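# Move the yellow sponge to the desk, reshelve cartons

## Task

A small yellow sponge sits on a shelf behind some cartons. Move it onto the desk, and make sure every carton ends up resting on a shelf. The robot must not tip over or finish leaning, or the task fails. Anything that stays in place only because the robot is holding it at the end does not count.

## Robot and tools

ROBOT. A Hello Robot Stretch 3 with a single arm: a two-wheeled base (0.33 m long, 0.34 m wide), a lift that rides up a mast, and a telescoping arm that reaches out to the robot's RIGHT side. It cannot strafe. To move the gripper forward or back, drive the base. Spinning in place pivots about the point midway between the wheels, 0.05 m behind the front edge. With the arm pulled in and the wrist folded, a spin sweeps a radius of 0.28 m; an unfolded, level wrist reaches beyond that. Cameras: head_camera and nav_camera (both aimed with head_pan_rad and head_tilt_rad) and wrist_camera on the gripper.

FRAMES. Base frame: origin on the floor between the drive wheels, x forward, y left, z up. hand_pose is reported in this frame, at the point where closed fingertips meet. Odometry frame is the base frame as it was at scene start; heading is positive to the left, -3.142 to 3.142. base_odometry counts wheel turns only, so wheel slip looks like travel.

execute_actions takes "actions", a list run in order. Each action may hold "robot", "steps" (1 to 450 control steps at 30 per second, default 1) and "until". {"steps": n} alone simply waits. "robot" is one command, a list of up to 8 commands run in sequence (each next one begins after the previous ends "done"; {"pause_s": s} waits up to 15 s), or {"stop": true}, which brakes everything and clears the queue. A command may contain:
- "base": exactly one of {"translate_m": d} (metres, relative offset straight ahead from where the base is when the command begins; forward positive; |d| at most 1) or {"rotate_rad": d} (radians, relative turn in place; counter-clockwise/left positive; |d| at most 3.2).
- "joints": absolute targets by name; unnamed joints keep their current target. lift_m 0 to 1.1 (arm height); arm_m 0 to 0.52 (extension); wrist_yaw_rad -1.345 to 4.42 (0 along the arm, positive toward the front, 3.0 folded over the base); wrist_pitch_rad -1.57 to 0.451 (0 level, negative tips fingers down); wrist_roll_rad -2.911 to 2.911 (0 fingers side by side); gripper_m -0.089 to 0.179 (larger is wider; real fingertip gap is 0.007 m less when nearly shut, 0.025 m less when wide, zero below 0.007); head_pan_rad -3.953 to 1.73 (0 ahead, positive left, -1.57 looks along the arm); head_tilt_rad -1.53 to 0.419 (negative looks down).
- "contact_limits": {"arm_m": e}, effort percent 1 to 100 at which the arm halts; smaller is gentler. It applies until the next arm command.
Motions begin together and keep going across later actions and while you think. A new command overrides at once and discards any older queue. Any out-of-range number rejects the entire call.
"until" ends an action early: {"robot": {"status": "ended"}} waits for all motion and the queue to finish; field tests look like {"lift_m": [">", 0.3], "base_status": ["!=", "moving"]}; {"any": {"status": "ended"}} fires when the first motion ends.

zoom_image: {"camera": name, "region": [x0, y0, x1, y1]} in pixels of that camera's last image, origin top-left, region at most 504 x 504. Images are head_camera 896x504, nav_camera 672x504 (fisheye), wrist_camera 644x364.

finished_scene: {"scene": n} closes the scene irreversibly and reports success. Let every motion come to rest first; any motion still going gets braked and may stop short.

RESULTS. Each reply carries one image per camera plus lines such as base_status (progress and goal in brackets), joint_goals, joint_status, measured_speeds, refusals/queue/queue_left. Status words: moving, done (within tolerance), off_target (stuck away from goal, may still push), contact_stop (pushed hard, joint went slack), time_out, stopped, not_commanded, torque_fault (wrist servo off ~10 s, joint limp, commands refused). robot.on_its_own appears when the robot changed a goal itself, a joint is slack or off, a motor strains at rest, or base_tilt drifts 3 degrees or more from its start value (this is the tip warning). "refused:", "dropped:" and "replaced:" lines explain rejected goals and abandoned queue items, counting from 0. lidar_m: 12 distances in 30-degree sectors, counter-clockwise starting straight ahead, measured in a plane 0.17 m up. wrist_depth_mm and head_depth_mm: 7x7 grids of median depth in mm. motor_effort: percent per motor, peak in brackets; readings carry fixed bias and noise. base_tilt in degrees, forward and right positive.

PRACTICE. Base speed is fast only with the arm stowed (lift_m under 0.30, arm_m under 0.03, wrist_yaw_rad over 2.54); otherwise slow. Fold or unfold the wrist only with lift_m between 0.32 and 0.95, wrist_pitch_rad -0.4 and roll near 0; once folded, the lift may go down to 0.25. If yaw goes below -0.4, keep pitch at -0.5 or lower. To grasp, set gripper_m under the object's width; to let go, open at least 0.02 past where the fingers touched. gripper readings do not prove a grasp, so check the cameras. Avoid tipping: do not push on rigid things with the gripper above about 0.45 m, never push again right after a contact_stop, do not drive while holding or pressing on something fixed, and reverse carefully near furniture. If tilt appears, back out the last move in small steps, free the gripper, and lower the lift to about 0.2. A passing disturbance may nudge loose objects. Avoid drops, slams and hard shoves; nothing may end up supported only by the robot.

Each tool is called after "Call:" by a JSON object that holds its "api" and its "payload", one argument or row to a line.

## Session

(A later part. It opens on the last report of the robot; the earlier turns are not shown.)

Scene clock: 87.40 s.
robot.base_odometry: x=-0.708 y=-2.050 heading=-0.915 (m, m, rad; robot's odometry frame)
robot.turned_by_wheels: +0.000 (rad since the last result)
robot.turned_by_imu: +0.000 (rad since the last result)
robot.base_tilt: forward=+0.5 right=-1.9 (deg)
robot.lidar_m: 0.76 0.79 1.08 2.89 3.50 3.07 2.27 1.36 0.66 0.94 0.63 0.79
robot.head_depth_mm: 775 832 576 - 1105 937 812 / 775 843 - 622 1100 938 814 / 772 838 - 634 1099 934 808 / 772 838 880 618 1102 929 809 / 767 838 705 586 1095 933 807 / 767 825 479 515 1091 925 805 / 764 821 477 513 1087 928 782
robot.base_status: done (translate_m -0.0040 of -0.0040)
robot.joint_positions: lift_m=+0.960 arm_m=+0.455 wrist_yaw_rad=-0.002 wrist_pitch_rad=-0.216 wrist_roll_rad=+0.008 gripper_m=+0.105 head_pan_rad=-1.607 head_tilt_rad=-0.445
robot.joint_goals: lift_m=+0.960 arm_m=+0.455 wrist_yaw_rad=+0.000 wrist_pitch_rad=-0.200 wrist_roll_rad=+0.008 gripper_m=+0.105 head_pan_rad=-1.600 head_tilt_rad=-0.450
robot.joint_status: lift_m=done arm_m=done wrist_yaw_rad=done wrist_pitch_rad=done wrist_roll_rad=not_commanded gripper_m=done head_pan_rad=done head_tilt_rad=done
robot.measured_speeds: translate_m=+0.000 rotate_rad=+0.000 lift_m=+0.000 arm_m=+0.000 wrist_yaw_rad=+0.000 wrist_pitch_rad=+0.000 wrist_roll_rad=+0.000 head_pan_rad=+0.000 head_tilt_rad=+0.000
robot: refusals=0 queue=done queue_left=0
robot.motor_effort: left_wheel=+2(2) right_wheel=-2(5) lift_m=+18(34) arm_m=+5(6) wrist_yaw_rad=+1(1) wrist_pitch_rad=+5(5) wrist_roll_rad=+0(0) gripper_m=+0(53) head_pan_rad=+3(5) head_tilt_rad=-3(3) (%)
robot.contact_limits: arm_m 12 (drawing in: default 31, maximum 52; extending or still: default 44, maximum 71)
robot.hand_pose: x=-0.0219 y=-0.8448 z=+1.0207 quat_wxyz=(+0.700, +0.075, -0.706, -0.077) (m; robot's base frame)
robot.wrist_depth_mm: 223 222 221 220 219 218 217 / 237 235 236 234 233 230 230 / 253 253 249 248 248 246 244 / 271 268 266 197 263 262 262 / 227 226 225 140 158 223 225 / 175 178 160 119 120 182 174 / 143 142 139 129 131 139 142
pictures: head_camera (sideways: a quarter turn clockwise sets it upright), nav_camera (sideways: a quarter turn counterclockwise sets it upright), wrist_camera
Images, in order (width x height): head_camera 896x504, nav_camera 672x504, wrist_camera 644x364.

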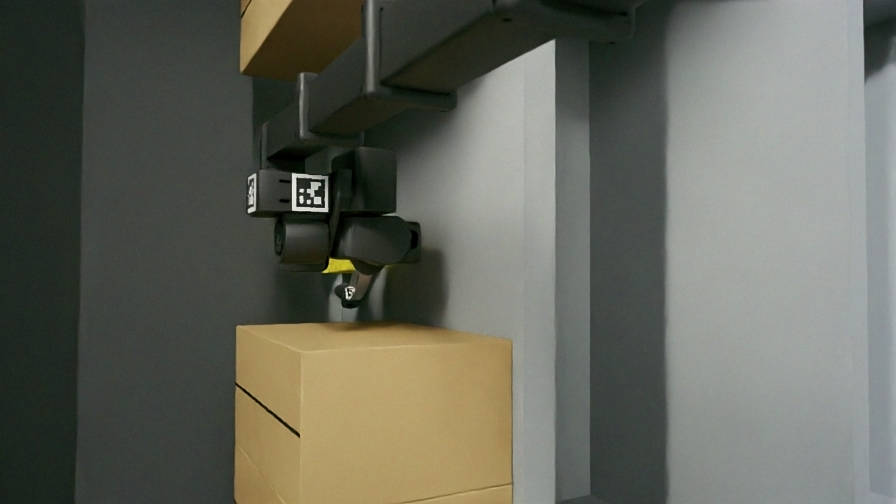

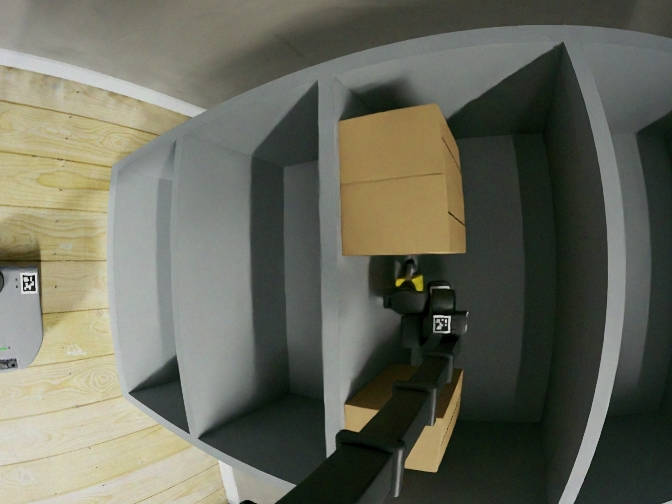

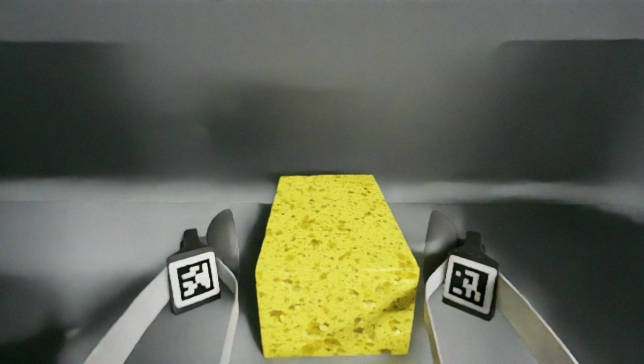

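Call:
{"api": "execute_actions", "payload": {
  "actions": [
    {"robot":[{"joints":{"gripper_m":0.03}},{"joints":{"lift_m":0.985}},{"joints":{"arm_m":0.0}}],"steps":450,"until":{"robot":{"status":"ended"}}}
  ]
}}

Call:
{"api": "execute_actions", "payload": {
  "actions": [
    {"robot":{"joints":{"wrist_yaw_rad":1.2,"lift_m":0.5,"wrist_pitch_rad":-0.4,"head_pan_rad":0,"head_tilt_rad":-0.4},"base":{"rotate_rad":2.05}},"steps":100,"until":{"robot":{"lift_m":["<",0.88]}}},
    {"robot":{"joints":{"lift_m":0.28,"wrist_yaw_rad":2.65}},"steps":300,"until":{"robot":{"base_status":["!=","moving"]}}},
    {"robot":{"base":{"translate_m":0.3}},"steps":300,"until":{"robot":{"lift_m":["<",0.285]}}},
    {"robot":{"base":{"translate_m":1.0}},"steps":300,"until":{"robot":{"status":"ended"}}}
  ]
}}

Scene clock: 108.63 s.
robot.base_odometry: x=-0.708 y=-2.050 heading=-0.915 (m, m, rad; robot's odometry frame)
robot.turned_by_wheels: +0.000 (rad since the last result)
robot.turned_by_imu: +0.000 (rad since the last result)
robot.base_tilt: forward=+0.5 right=-1.9 (deg)
robot.lidar_m: 0.76 0.80 1.08 2.89 3.51 3.09 2.27 1.36 0.66 0.94 0.63 0.79
robot.head_depth_mm: 776 833 576 576 - - - / 774 840 894 656 1113 - - / 772 842 898 651 - - - / 770 841 896 650 - - 809 / 770 835 706 584 1093 928 808 / 766 825 479 515 1093 928 806 / 765 822 478 513 1086 922 782
robot.base_status: done (translate_m -0.0040 of -0.0040)
robot.joint_positions: lift_m=+0.985 arm_m=+0.003 wrist_yaw_rad=-0.001 wrist_pitch_rad=-0.218 wrist_roll_rad=+0.008 gripper_m=+0.031 head_pan_rad=-1.607 head_tilt_rad=-0.445
robot.joint_goals: lift_m=+0.985 arm_m=+0.000 wrist_yaw_rad=+0.000 wrist_pitch_rad=-0.200 wrist_roll_rad=+0.008 gripper_m=+0.030 head_pan_rad=-1.600 head_tilt_rad=-0.450
robot.joint_status: lift_m=done arm_m=done wrist_yaw_rad=done wrist_pitch_rad=done wrist_roll_rad=not_commanded gripper_m=done head_pan_rad=done head_tilt_rad=done
robot.measured_speeds: translate_m=+0.000 rotate_rad=+0.000 lift_m=+0.000 arm_m=+0.000 wrist_yaw_rad=+0.000 wrist_pitch_rad=+0.000 wrist_roll_rad=+0.000 head_pan_rad=+0.000 head_tilt_rad=+0.000
robot: refusals=0 queue=done queue_left=0
robot.motor_effort: left_wheel=+2(2) right_wheel=-1(1) lift_m=+35(37) arm_m=-4(7) wrist_yaw_rad=+1(2) wrist_pitch_rad=+5(5) wrist_roll_rad=+0(0) gripper_m=-17(99) head_pan_rad=+4(4) head_tilt_rad=-3(3) (%)
robot.hand_pose: x=-0.0218 y=-0.3933 z=+1.0443 quat_wxyz=(+0.700, +0.076, -0.706, -0.078) (m; robot's base frame)
robot.wrist_depth_mm: 236 232 265 626 630 341 228 / 250 247 266 673 650 318 241 / 265 262 270 661 575 319 256 / 283 282 288 384 383 319 272 / 291 291 288 142 163 284 284 / 475 675 120 120 121 693 488 / 473 655 706 128 672 681 485
pictures: head_camera (sideways: a quarter turn clockwise sets it upright), nav_camera (sideways: a quarter turn counterclockwise sets it upright), wrist_camera
Images, in order (width x height): head_camera 896x504, nav_camera 672x504, wrist_camera 644x364.

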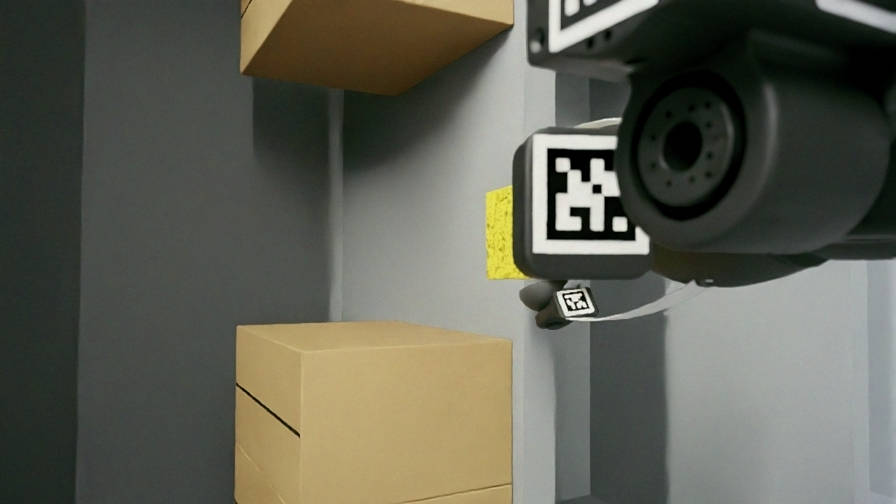

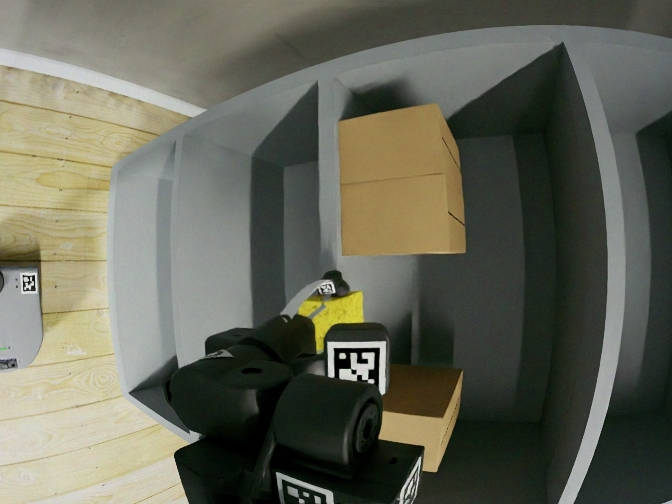

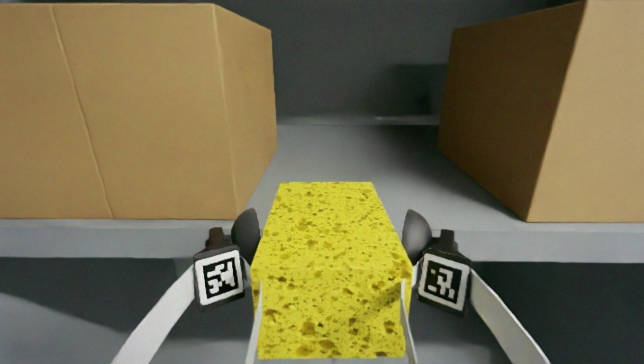

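Scene clock: 120.10 s.
robot.base_odometry: x=-0.190 y=-0.938 heading=+1.135 (m, m, rad; robot's odometry frame)
robot.turned_by_wheels: +2.050 (rad since the last result)
robot.turned_by_imu: +2.040 (rad since the last result)
robot.base_tilt: forward=+0.4 right=-1.9 (deg)
robot.lidar_m: 2.33 2.55 2.42 2.49 1.81 1.57 1.84 1.39 1.32 1.36 1.78 2.33
robot.head_depth_mm: 2265 2403 2550 2746 2113 1640 1339 / 2368 2543 2502 2794 2120 1644 1348 / 2478 2685 2781 2971 2121 1642 1337 / 2628 2797 2971 2943 2085 1637 1339 / 2748 2962 3119 2931 2080 1636 1332 / 2890 3194 3402 2916 2103 1633 1331 / 2838 3044 3172 2913 2097 1624 1328
robot.base_status: done (translate_m +1.0000 of +1.0000)
robot.joint_positions: lift_m=+0.280 arm_m=+0.003 wrist_yaw_rad=+2.648 wrist_pitch_rad=-0.417 wrist_roll_rad=+0.008 gripper_m=+0.031 head_pan_rad=-0.007 head_tilt_rad=-0.407
robot.joint_goals: lift_m=+0.280 arm_m=+0.000 wrist_yaw_rad=+2.650 wrist_pitch_rad=-0.400 wrist_roll_rad=+0.008 gripper_m=+0.030 head_pan_rad=+0.000 head_tilt_rad=-0.400
robot.joint_status: lift_m=done arm_m=done wrist_yaw_rad=done wrist_pitch_rad=done wrist_roll_rad=not_commanded gripper_m=done head_pan_rad=done head_tilt_rad=done
robot.measured_speeds: translate_m=+0.000 rotate_rad=+0.000 lift_m=+0.000 arm_m=+0.000 wrist_yaw_rad=+0.000 wrist_pitch_rad=+0.000 wrist_roll_rad=+0.000 head_pan_rad=+0.000 head_tilt_rad=+0.000
robot: refusals=0 queue=done queue_left=0
robot.motor_effort: left_wheel=-1(7) right_wheel=+1(7) lift_m=+18(35) arm_m=-4(4) wrist_yaw_rad=+1(4) wrist_pitch_rad=+5(7) wrist_roll_rad=+0(1) gripper_m=-17(18) head_pan_rad=+4(51) head_tilt_rad=+4(14) (%)
robot.hand_pose: x=+0.0852 y=+0.0494 z=+0.2934 quat_wxyz=(+0.311, +0.709, -0.028, +0.632) (m; robot's base frame)
robot.wrist_depth_mm: - - - - - - - / - - - - - - - / - - - - 989 993 975 / 759 753 758 211 755 740 734 / - 604 598 142 163 588 595 / - 516 119 120 121 500 490 / - - - 128 400 421 423
pictures: head_camera (sideways: a quarter turn clockwise sets it upright), nav_camera (sideways: a quarter turn counterclockwise sets it upright), wrist_camera
Images, in order (width x height): head_camera 896x504, nav_camera 672x504, wrist_camera 644x364.

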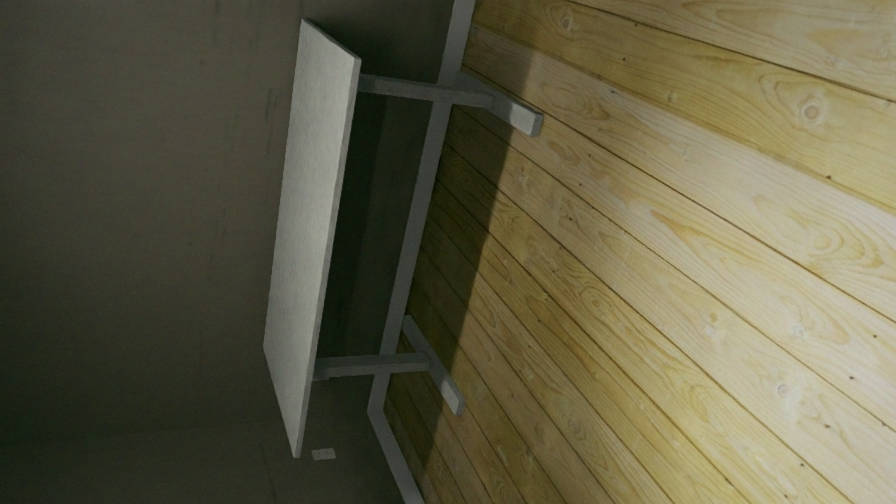

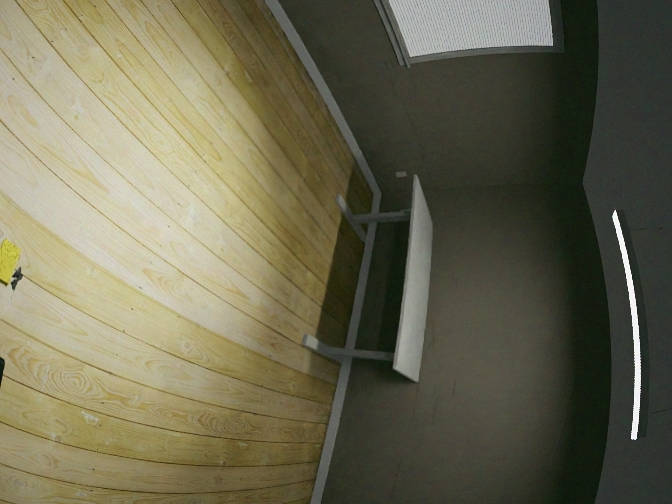

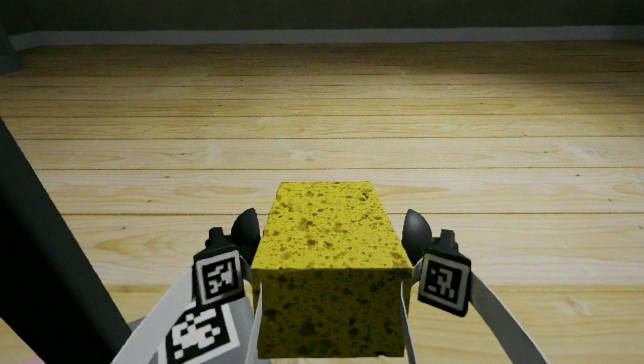

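Call:
{"api": "execute_actions", "payload": {
  "actions": [
    {"robot":{"base":{"translate_m":1.0}},"steps":200,"until":{"robot":{"translate_m":[">",0.6]}}},
    {"robot":[{"base":{"translate_m":0.82}},{"base":{"rotate_rad":1.11},"joints":{"head_pan_rad":-1.57,"head_tilt_rad":-0.7}}],"steps":300,"until":{"robot":{"status":"ended"}}},
    {"robot":{"joints":{"lift_m":0.78}},"steps":100,"until":{"robot":{"lift_m":[">",0.4]}}},
    {"robot":{"joints":{"wrist_yaw_rad":0.0}},"steps":300,"until":{"robot":{"wrist_yaw_rad":["<",1.0]}}},
    {"robot":{"joints":{"wrist_pitch_rad":-0.2}},"steps":300,"until":{"robot":{"status":"ended"}}}
  ]
}}

Scene clock: 144.00 s.
robot.base_odometry: x=+0.410 y=+0.350 heading=+2.245 (m, m, rad; robot's odometry frame)
robot.turned_by_wheels: +1.110 (rad since the last result)
robot.turned_by_imu: +1.107 (rad since the last result)
robot.base_tilt: forward=+0.4 right=-1.9 (deg)
robot.lidar_m: 1.77 1.84 2.57 2.81 2.74 2.04 1.96 2.03 1.50 1.03 1.49 1.46
robot.head_depth_mm: 1227 1397 1553 1750 1582 1340 - / 1241 1359 1078 927 1578 1361 - / 1238 1349 1075 928 570 - - / 1251 1366 1073 927 559 1314 1156 / 1250 1368 1066 918 1566 1334 1157 / 1266 1376 1063 922 1557 1325 1152 / 1274 1383 1062 920 1560 1318 1154
robot.base_status: done (rotate_rad +1.1098 of +1.1100)
robot.joint_positions: lift_m=+0.780 arm_m=+0.003 wrist_yaw_rad=+0.003 wrist_pitch_rad=-0.223 wrist_roll_rad=+0.008 gripper_m=+0.031 head_pan_rad=-1.563 head_tilt_rad=-0.691
robot.joint_goals: lift_m=+0.780 arm_m=+0.000 wrist_yaw_rad=+0.000 wrist_pitch_rad=-0.200 wrist_roll_rad=+0.008 gripper_m=+0.030 head_pan_rad=-1.570 head_tilt_rad=-0.700
robot.joint_status: lift_m=done arm_m=done wrist_yaw_rad=done wrist_pitch_rad=done wrist_roll_rad=not_commanded gripper_m=done head_pan_rad=done head_tilt_rad=done
robot.measured_speeds: translate_m=+0.000 rotate_rad=+0.000 lift_m=+0.000 arm_m=+0.000 wrist_yaw_rad=+0.000 wrist_pitch_rad=+0.000 wrist_roll_rad=+0.000 head_pan_rad=+0.000 head_tilt_rad=+0.000
robot: refusals=0 queue=done queue_left=0
robot.motor_effort: left_wheel=-2(8) right_wheel=+2(6) lift_m=+36(37) arm_m=-4(4) wrist_yaw_rad=-2(1) wrist_pitch_rad=+7(8) wrist_roll_rad=+0(0) gripper_m=-17(17) head_pan_rad=-5(53) head_tilt_rad=-4(32) (%)
robot.hand_pose: x=-0.0208 y=-0.3929 z=+0.8382 quat_wxyz=(+0.700, +0.079, -0.705, -0.078) (m; robot's base frame)
robot.wrist_depth_mm: - - - - - - - / - - - - - - - / 951 934 940 929 - - - / 555 557 554 211 550 - - / - - - 142 163 - - / - - 121 119 121 - - / - - - 128 - - -
pictures: head_camera (sideways: a quarter turn clockwise sets it upright), nav_camera (sideways: a quarter turn counterclockwise sets it upright), wrist_camera
Images, in order (width x height): head_camera 896x504, nav_camera 672x504, wrist_camera 644x364.

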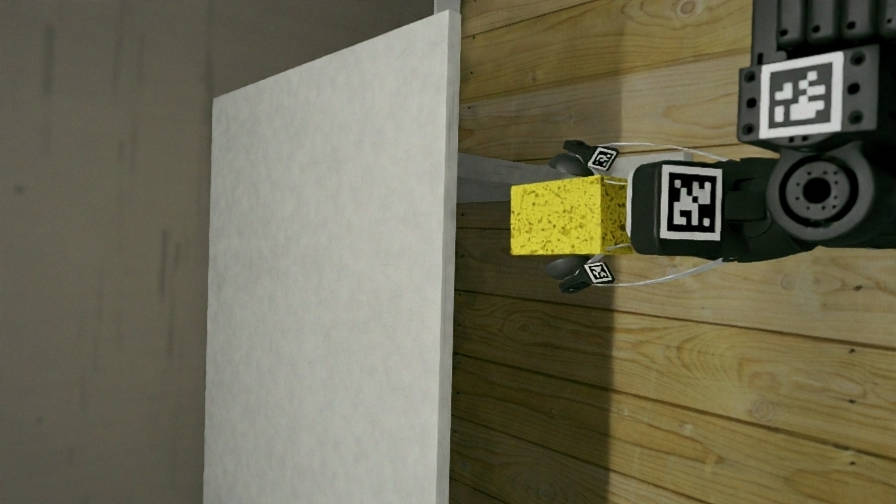

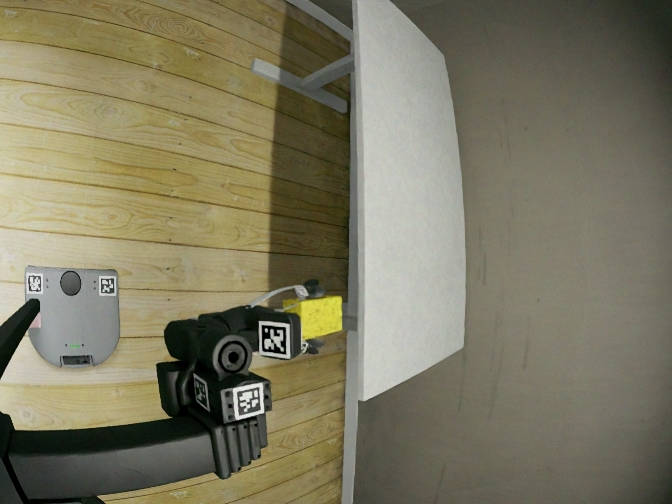

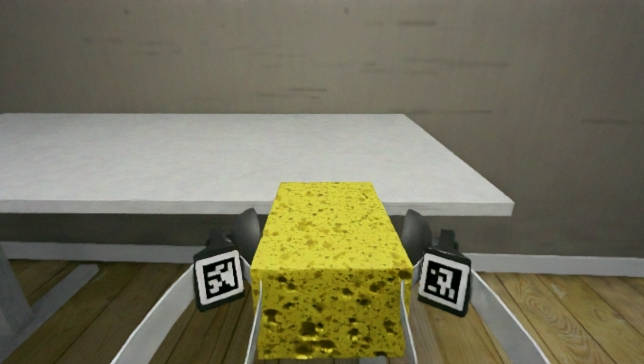

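Call:
{"api": "execute_actions", "payload": {
  "actions": [
    {"robot":{"joints":{"arm_m":0.5,"lift_m":0.715}},"steps":300,"until":{"robot":{"status":"ended"}}}
  ]
}}

Scene clock: 154.97 s.
robot.base_odometry: x=+0.410 y=+0.350 heading=+2.245 (m, m, rad; robot's odometry frame)
robot.turned_by_wheels: +0.000 (rad since the last result)
robot.turned_by_imu: +0.000 (rad since the last result)
robot.base_tilt: forward=+0.5 right=-1.9 (deg)
robot.lidar_m: 1.77 1.84 2.58 2.83 2.75 2.05 1.96 2.03 1.50 1.03 1.50 1.46
robot.head_depth_mm: 1233 1391 1567 1738 1588 1369 - / 1234 1346 1124 930 - 1298 1154 / 1236 1356 1176 1383 1526 1334 1159 / 1251 1361 1107 925 1558 1326 1160 / 1262 1362 1070 920 1566 1328 1153 / 1254 1374 1066 919 1557 1328 1158 / 1265 1382 1065 914 1561 1333 1151
robot.base_status: done (rotate_rad +1.1098 of +1.1100)
robot.joint_positions: lift_m=+0.715 arm_m=+0.500 wrist_yaw_rad=+0.002 wrist_pitch_rad=-0.222 wrist_roll_rad=+0.008 gripper_m=+0.031 head_pan_rad=-1.563 head_tilt_rad=-0.691
robot.joint_goals: lift_m=+0.715 arm_m=+0.500 wrist_yaw_rad=+0.000 wrist_pitch_rad=-0.200 wrist_roll_rad=+0.008 gripper_m=+0.030 head_pan_rad=-1.570 head_tilt_rad=-0.700
robot.joint_status: lift_m=done arm_m=done wrist_yaw_rad=done wrist_pitch_rad=done wrist_roll_rad=not_commanded gripper_m=done head_pan_rad=done head_tilt_rad=done
robot.measured_speeds: translate_m=+0.000 rotate_rad=+0.000 lift_m=+0.000 arm_m=+0.000 wrist_yaw_rad=+0.000 wrist_pitch_rad=+0.000 wrist_roll_rad=+0.000 head_pan_rad=+0.000 head_tilt_rad=+0.000
robot: refusals=0 queue=done queue_left=0
robot.motor_effort: left_wheel=-1(2) right_wheel=+2(2) lift_m=+18(35) arm_m=+5(8) wrist_yaw_rad=-1(2) wrist_pitch_rad=+6(7) wrist_roll_rad=+0(0) gripper_m=-17(17) head_pan_rad=-4(6) head_tilt_rad=-4(5) (%)
robot.hand_pose: x=-0.0211 y=-0.8893 z=+0.7741 quat_wxyz=(+0.700, +0.079, -0.705, -0.079) (m; robot's base frame)
robot.wrist_depth_mm: 682 659 661 648 650 629 626 / 722 711 709 695 700 673 672 / 639 630 640 631 631 718 710 / 382 381 380 381 378 371 735 / 268 270 268 142 163 270 268 / 209 209 121 119 121 213 209 / 172 171 165 127 159 170 170
pictures: head_camera (sideways: a quarter turn clockwise sets it upright), nav_camera (sideways: a quarter turn counterclockwise sets it upright), wrist_camera
Images, in order (width x height): head_camera 896x504, nav_camera 672x504, wrist_camera 644x364.

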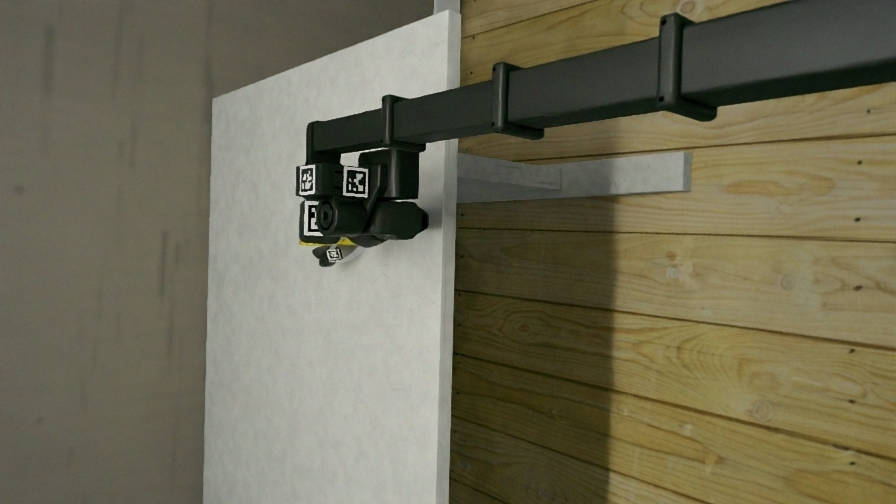

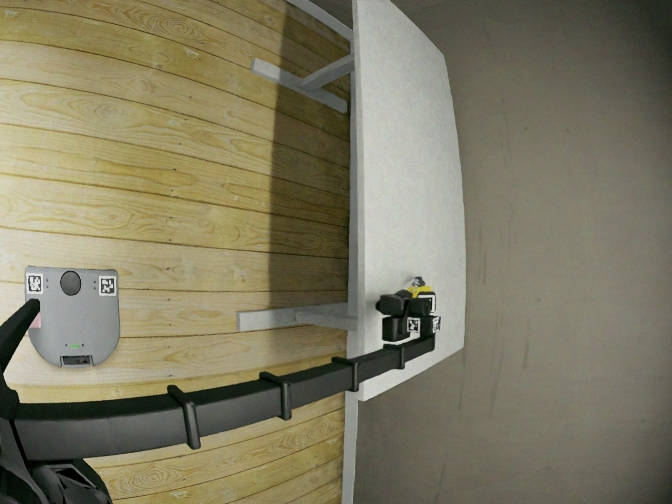

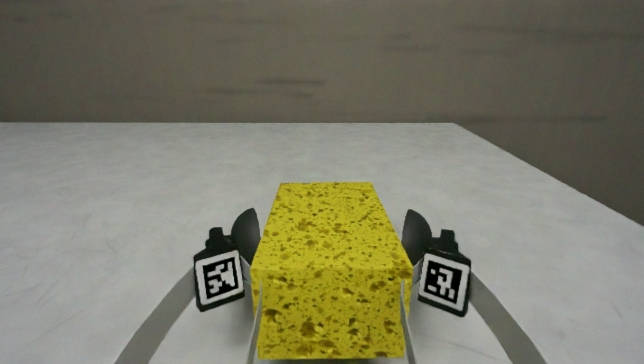

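Call:
{"api": "execute_actions", "payload": {
  "actions": [
    {"robot":{"joints":{"head_pan_rad":1.73,"head_tilt_rad":-0.2}},"steps":1},
    {"robot":[{"joints":{"lift_m":0.693}},{"joints":{"gripper_m":0.12}},{"joints":{"arm_m":0.39,"lift_m":0.72}}],"steps":300,"until":{"robot":{"status":"ended"}}}
  ]
}}

Scene clock: 162.93 s.
robot.base_odometry: x=+0.410 y=+0.350 heading=+2.245 (m, m, rad; robot's odometry frame)
robot.turned_by_wheels: +0.000 (rad since the last result)
robot.turned_by_imu: +0.000 (rad since the last result)
robot.base_tilt: forward=+0.3 right=-2.0 (deg)
robot.lidar_m: 1.77 1.85 2.58 2.83 2.74 2.04 1.96 2.03 1.50 1.03 1.49 1.46
robot.head_depth_mm: 2809 2865 3019 3154 2896 2075 1592 / 2863 2949 3074 3177 2969 2059 1590 / 2910 3042 3148 3364 2933 2071 1590 / 2946 3031 3229 3394 2875 2048 1580 / 3008 2945 3067 3368 2922 2036 1574 / 3027 3178 3321 3450 2911 2055 1570 / 3075 3166 - - - - -
robot.base_status: done (rotate_rad +1.1098 of +1.1100)
robot.joint_positions: lift_m=+0.720 arm_m=+0.390 wrist_yaw_rad=+0.002 wrist_pitch_rad=-0.221 wrist_roll_rad=+0.008 gripper_m=+0.120 head_pan_rad=+1.711 head_tilt_rad=-0.211
robot.joint_goals: lift_m=+0.720 arm_m=+0.390 wrist_yaw_rad=+0.000 wrist_pitch_rad=-0.200 wrist_roll_rad=+0.008 gripper_m=+0.120 head_pan_rad=+1.730 head_tilt_rad=-0.200
robot.joint_status: lift_m=done arm_m=done wrist_yaw_rad=done wrist_pitch_rad=done wrist_roll_rad=not_commanded gripper_m=done head_pan_rad=done head_tilt_rad=done
robot.measured_speeds: translate_m=+0.000 rotate_rad=+0.000 lift_m=+0.000 arm_m=+0.000 wrist_yaw_rad=+0.000 wrist_pitch_rad=+0.000 wrist_roll_rad=+0.000 head_pan_rad=+0.000 head_tilt_rad=+0.000
robot: refusals=0 queue=done queue_left=0
robot.motor_effort: left_wheel=-2(2) right_wheel=+2(1) lift_m=+34(39) arm_m=-4(4) wrist_yaw_rad=-1(1) wrist_pitch_rad=+6(6) wrist_roll_rad=+0(0) gripper_m=+2(94) head_pan_rad=+4(51) head_tilt_rad=+7(41) (%)
robot.hand_pose: x=-0.0211 y=-0.7800 z=+0.7785 quat_wxyz=(+0.700, +0.079, -0.705, -0.078) (m; robot's base frame)
robot.wrist_depth_mm: 788 769 763 749 734 732 732 / 838 824 797 794 776 768 756 / 665 667 661 657 659 816 812 / 394 393 390 272 391 395 890 / 278 280 280 238 277 286 276 / 216 221 211 215 216 226 215 / 177 176 176 176 175 176 177
pictures: head_camera (sideways: a quarter turn clockwise sets it upright), nav_camera (sideways: a quarter turn counterclockwise sets it upright), wrist_camera
Images, in order (width x height): head_camera 896x504, nav_camera 672x504, wrist_camera 644x364.

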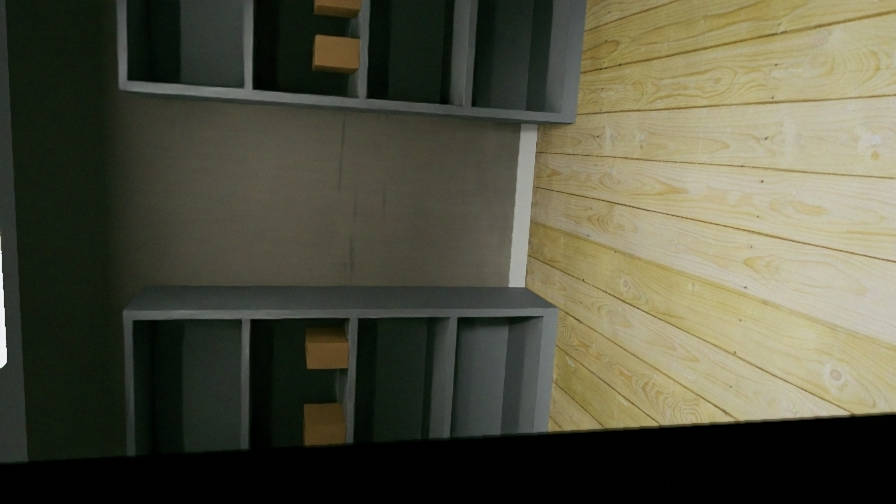

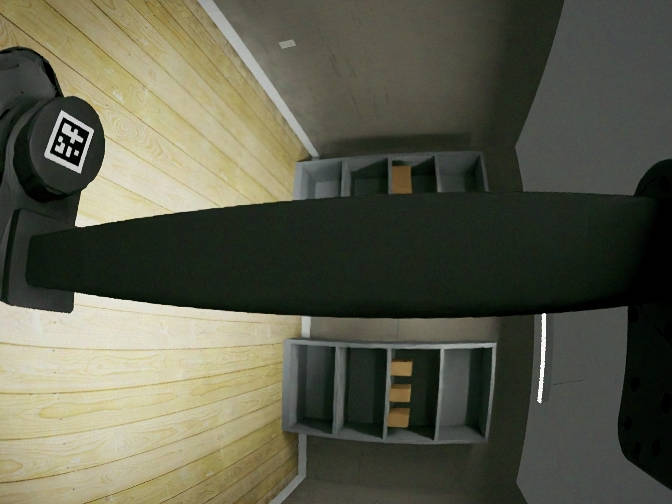

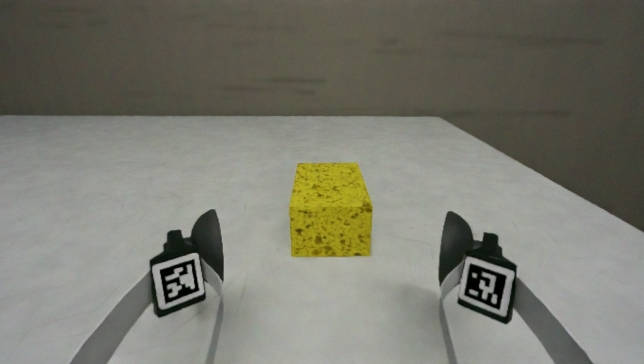

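Call:
{"api": "finished_scene", "payload": {
  "scene": 2
}}

The scene is finished: the task was done.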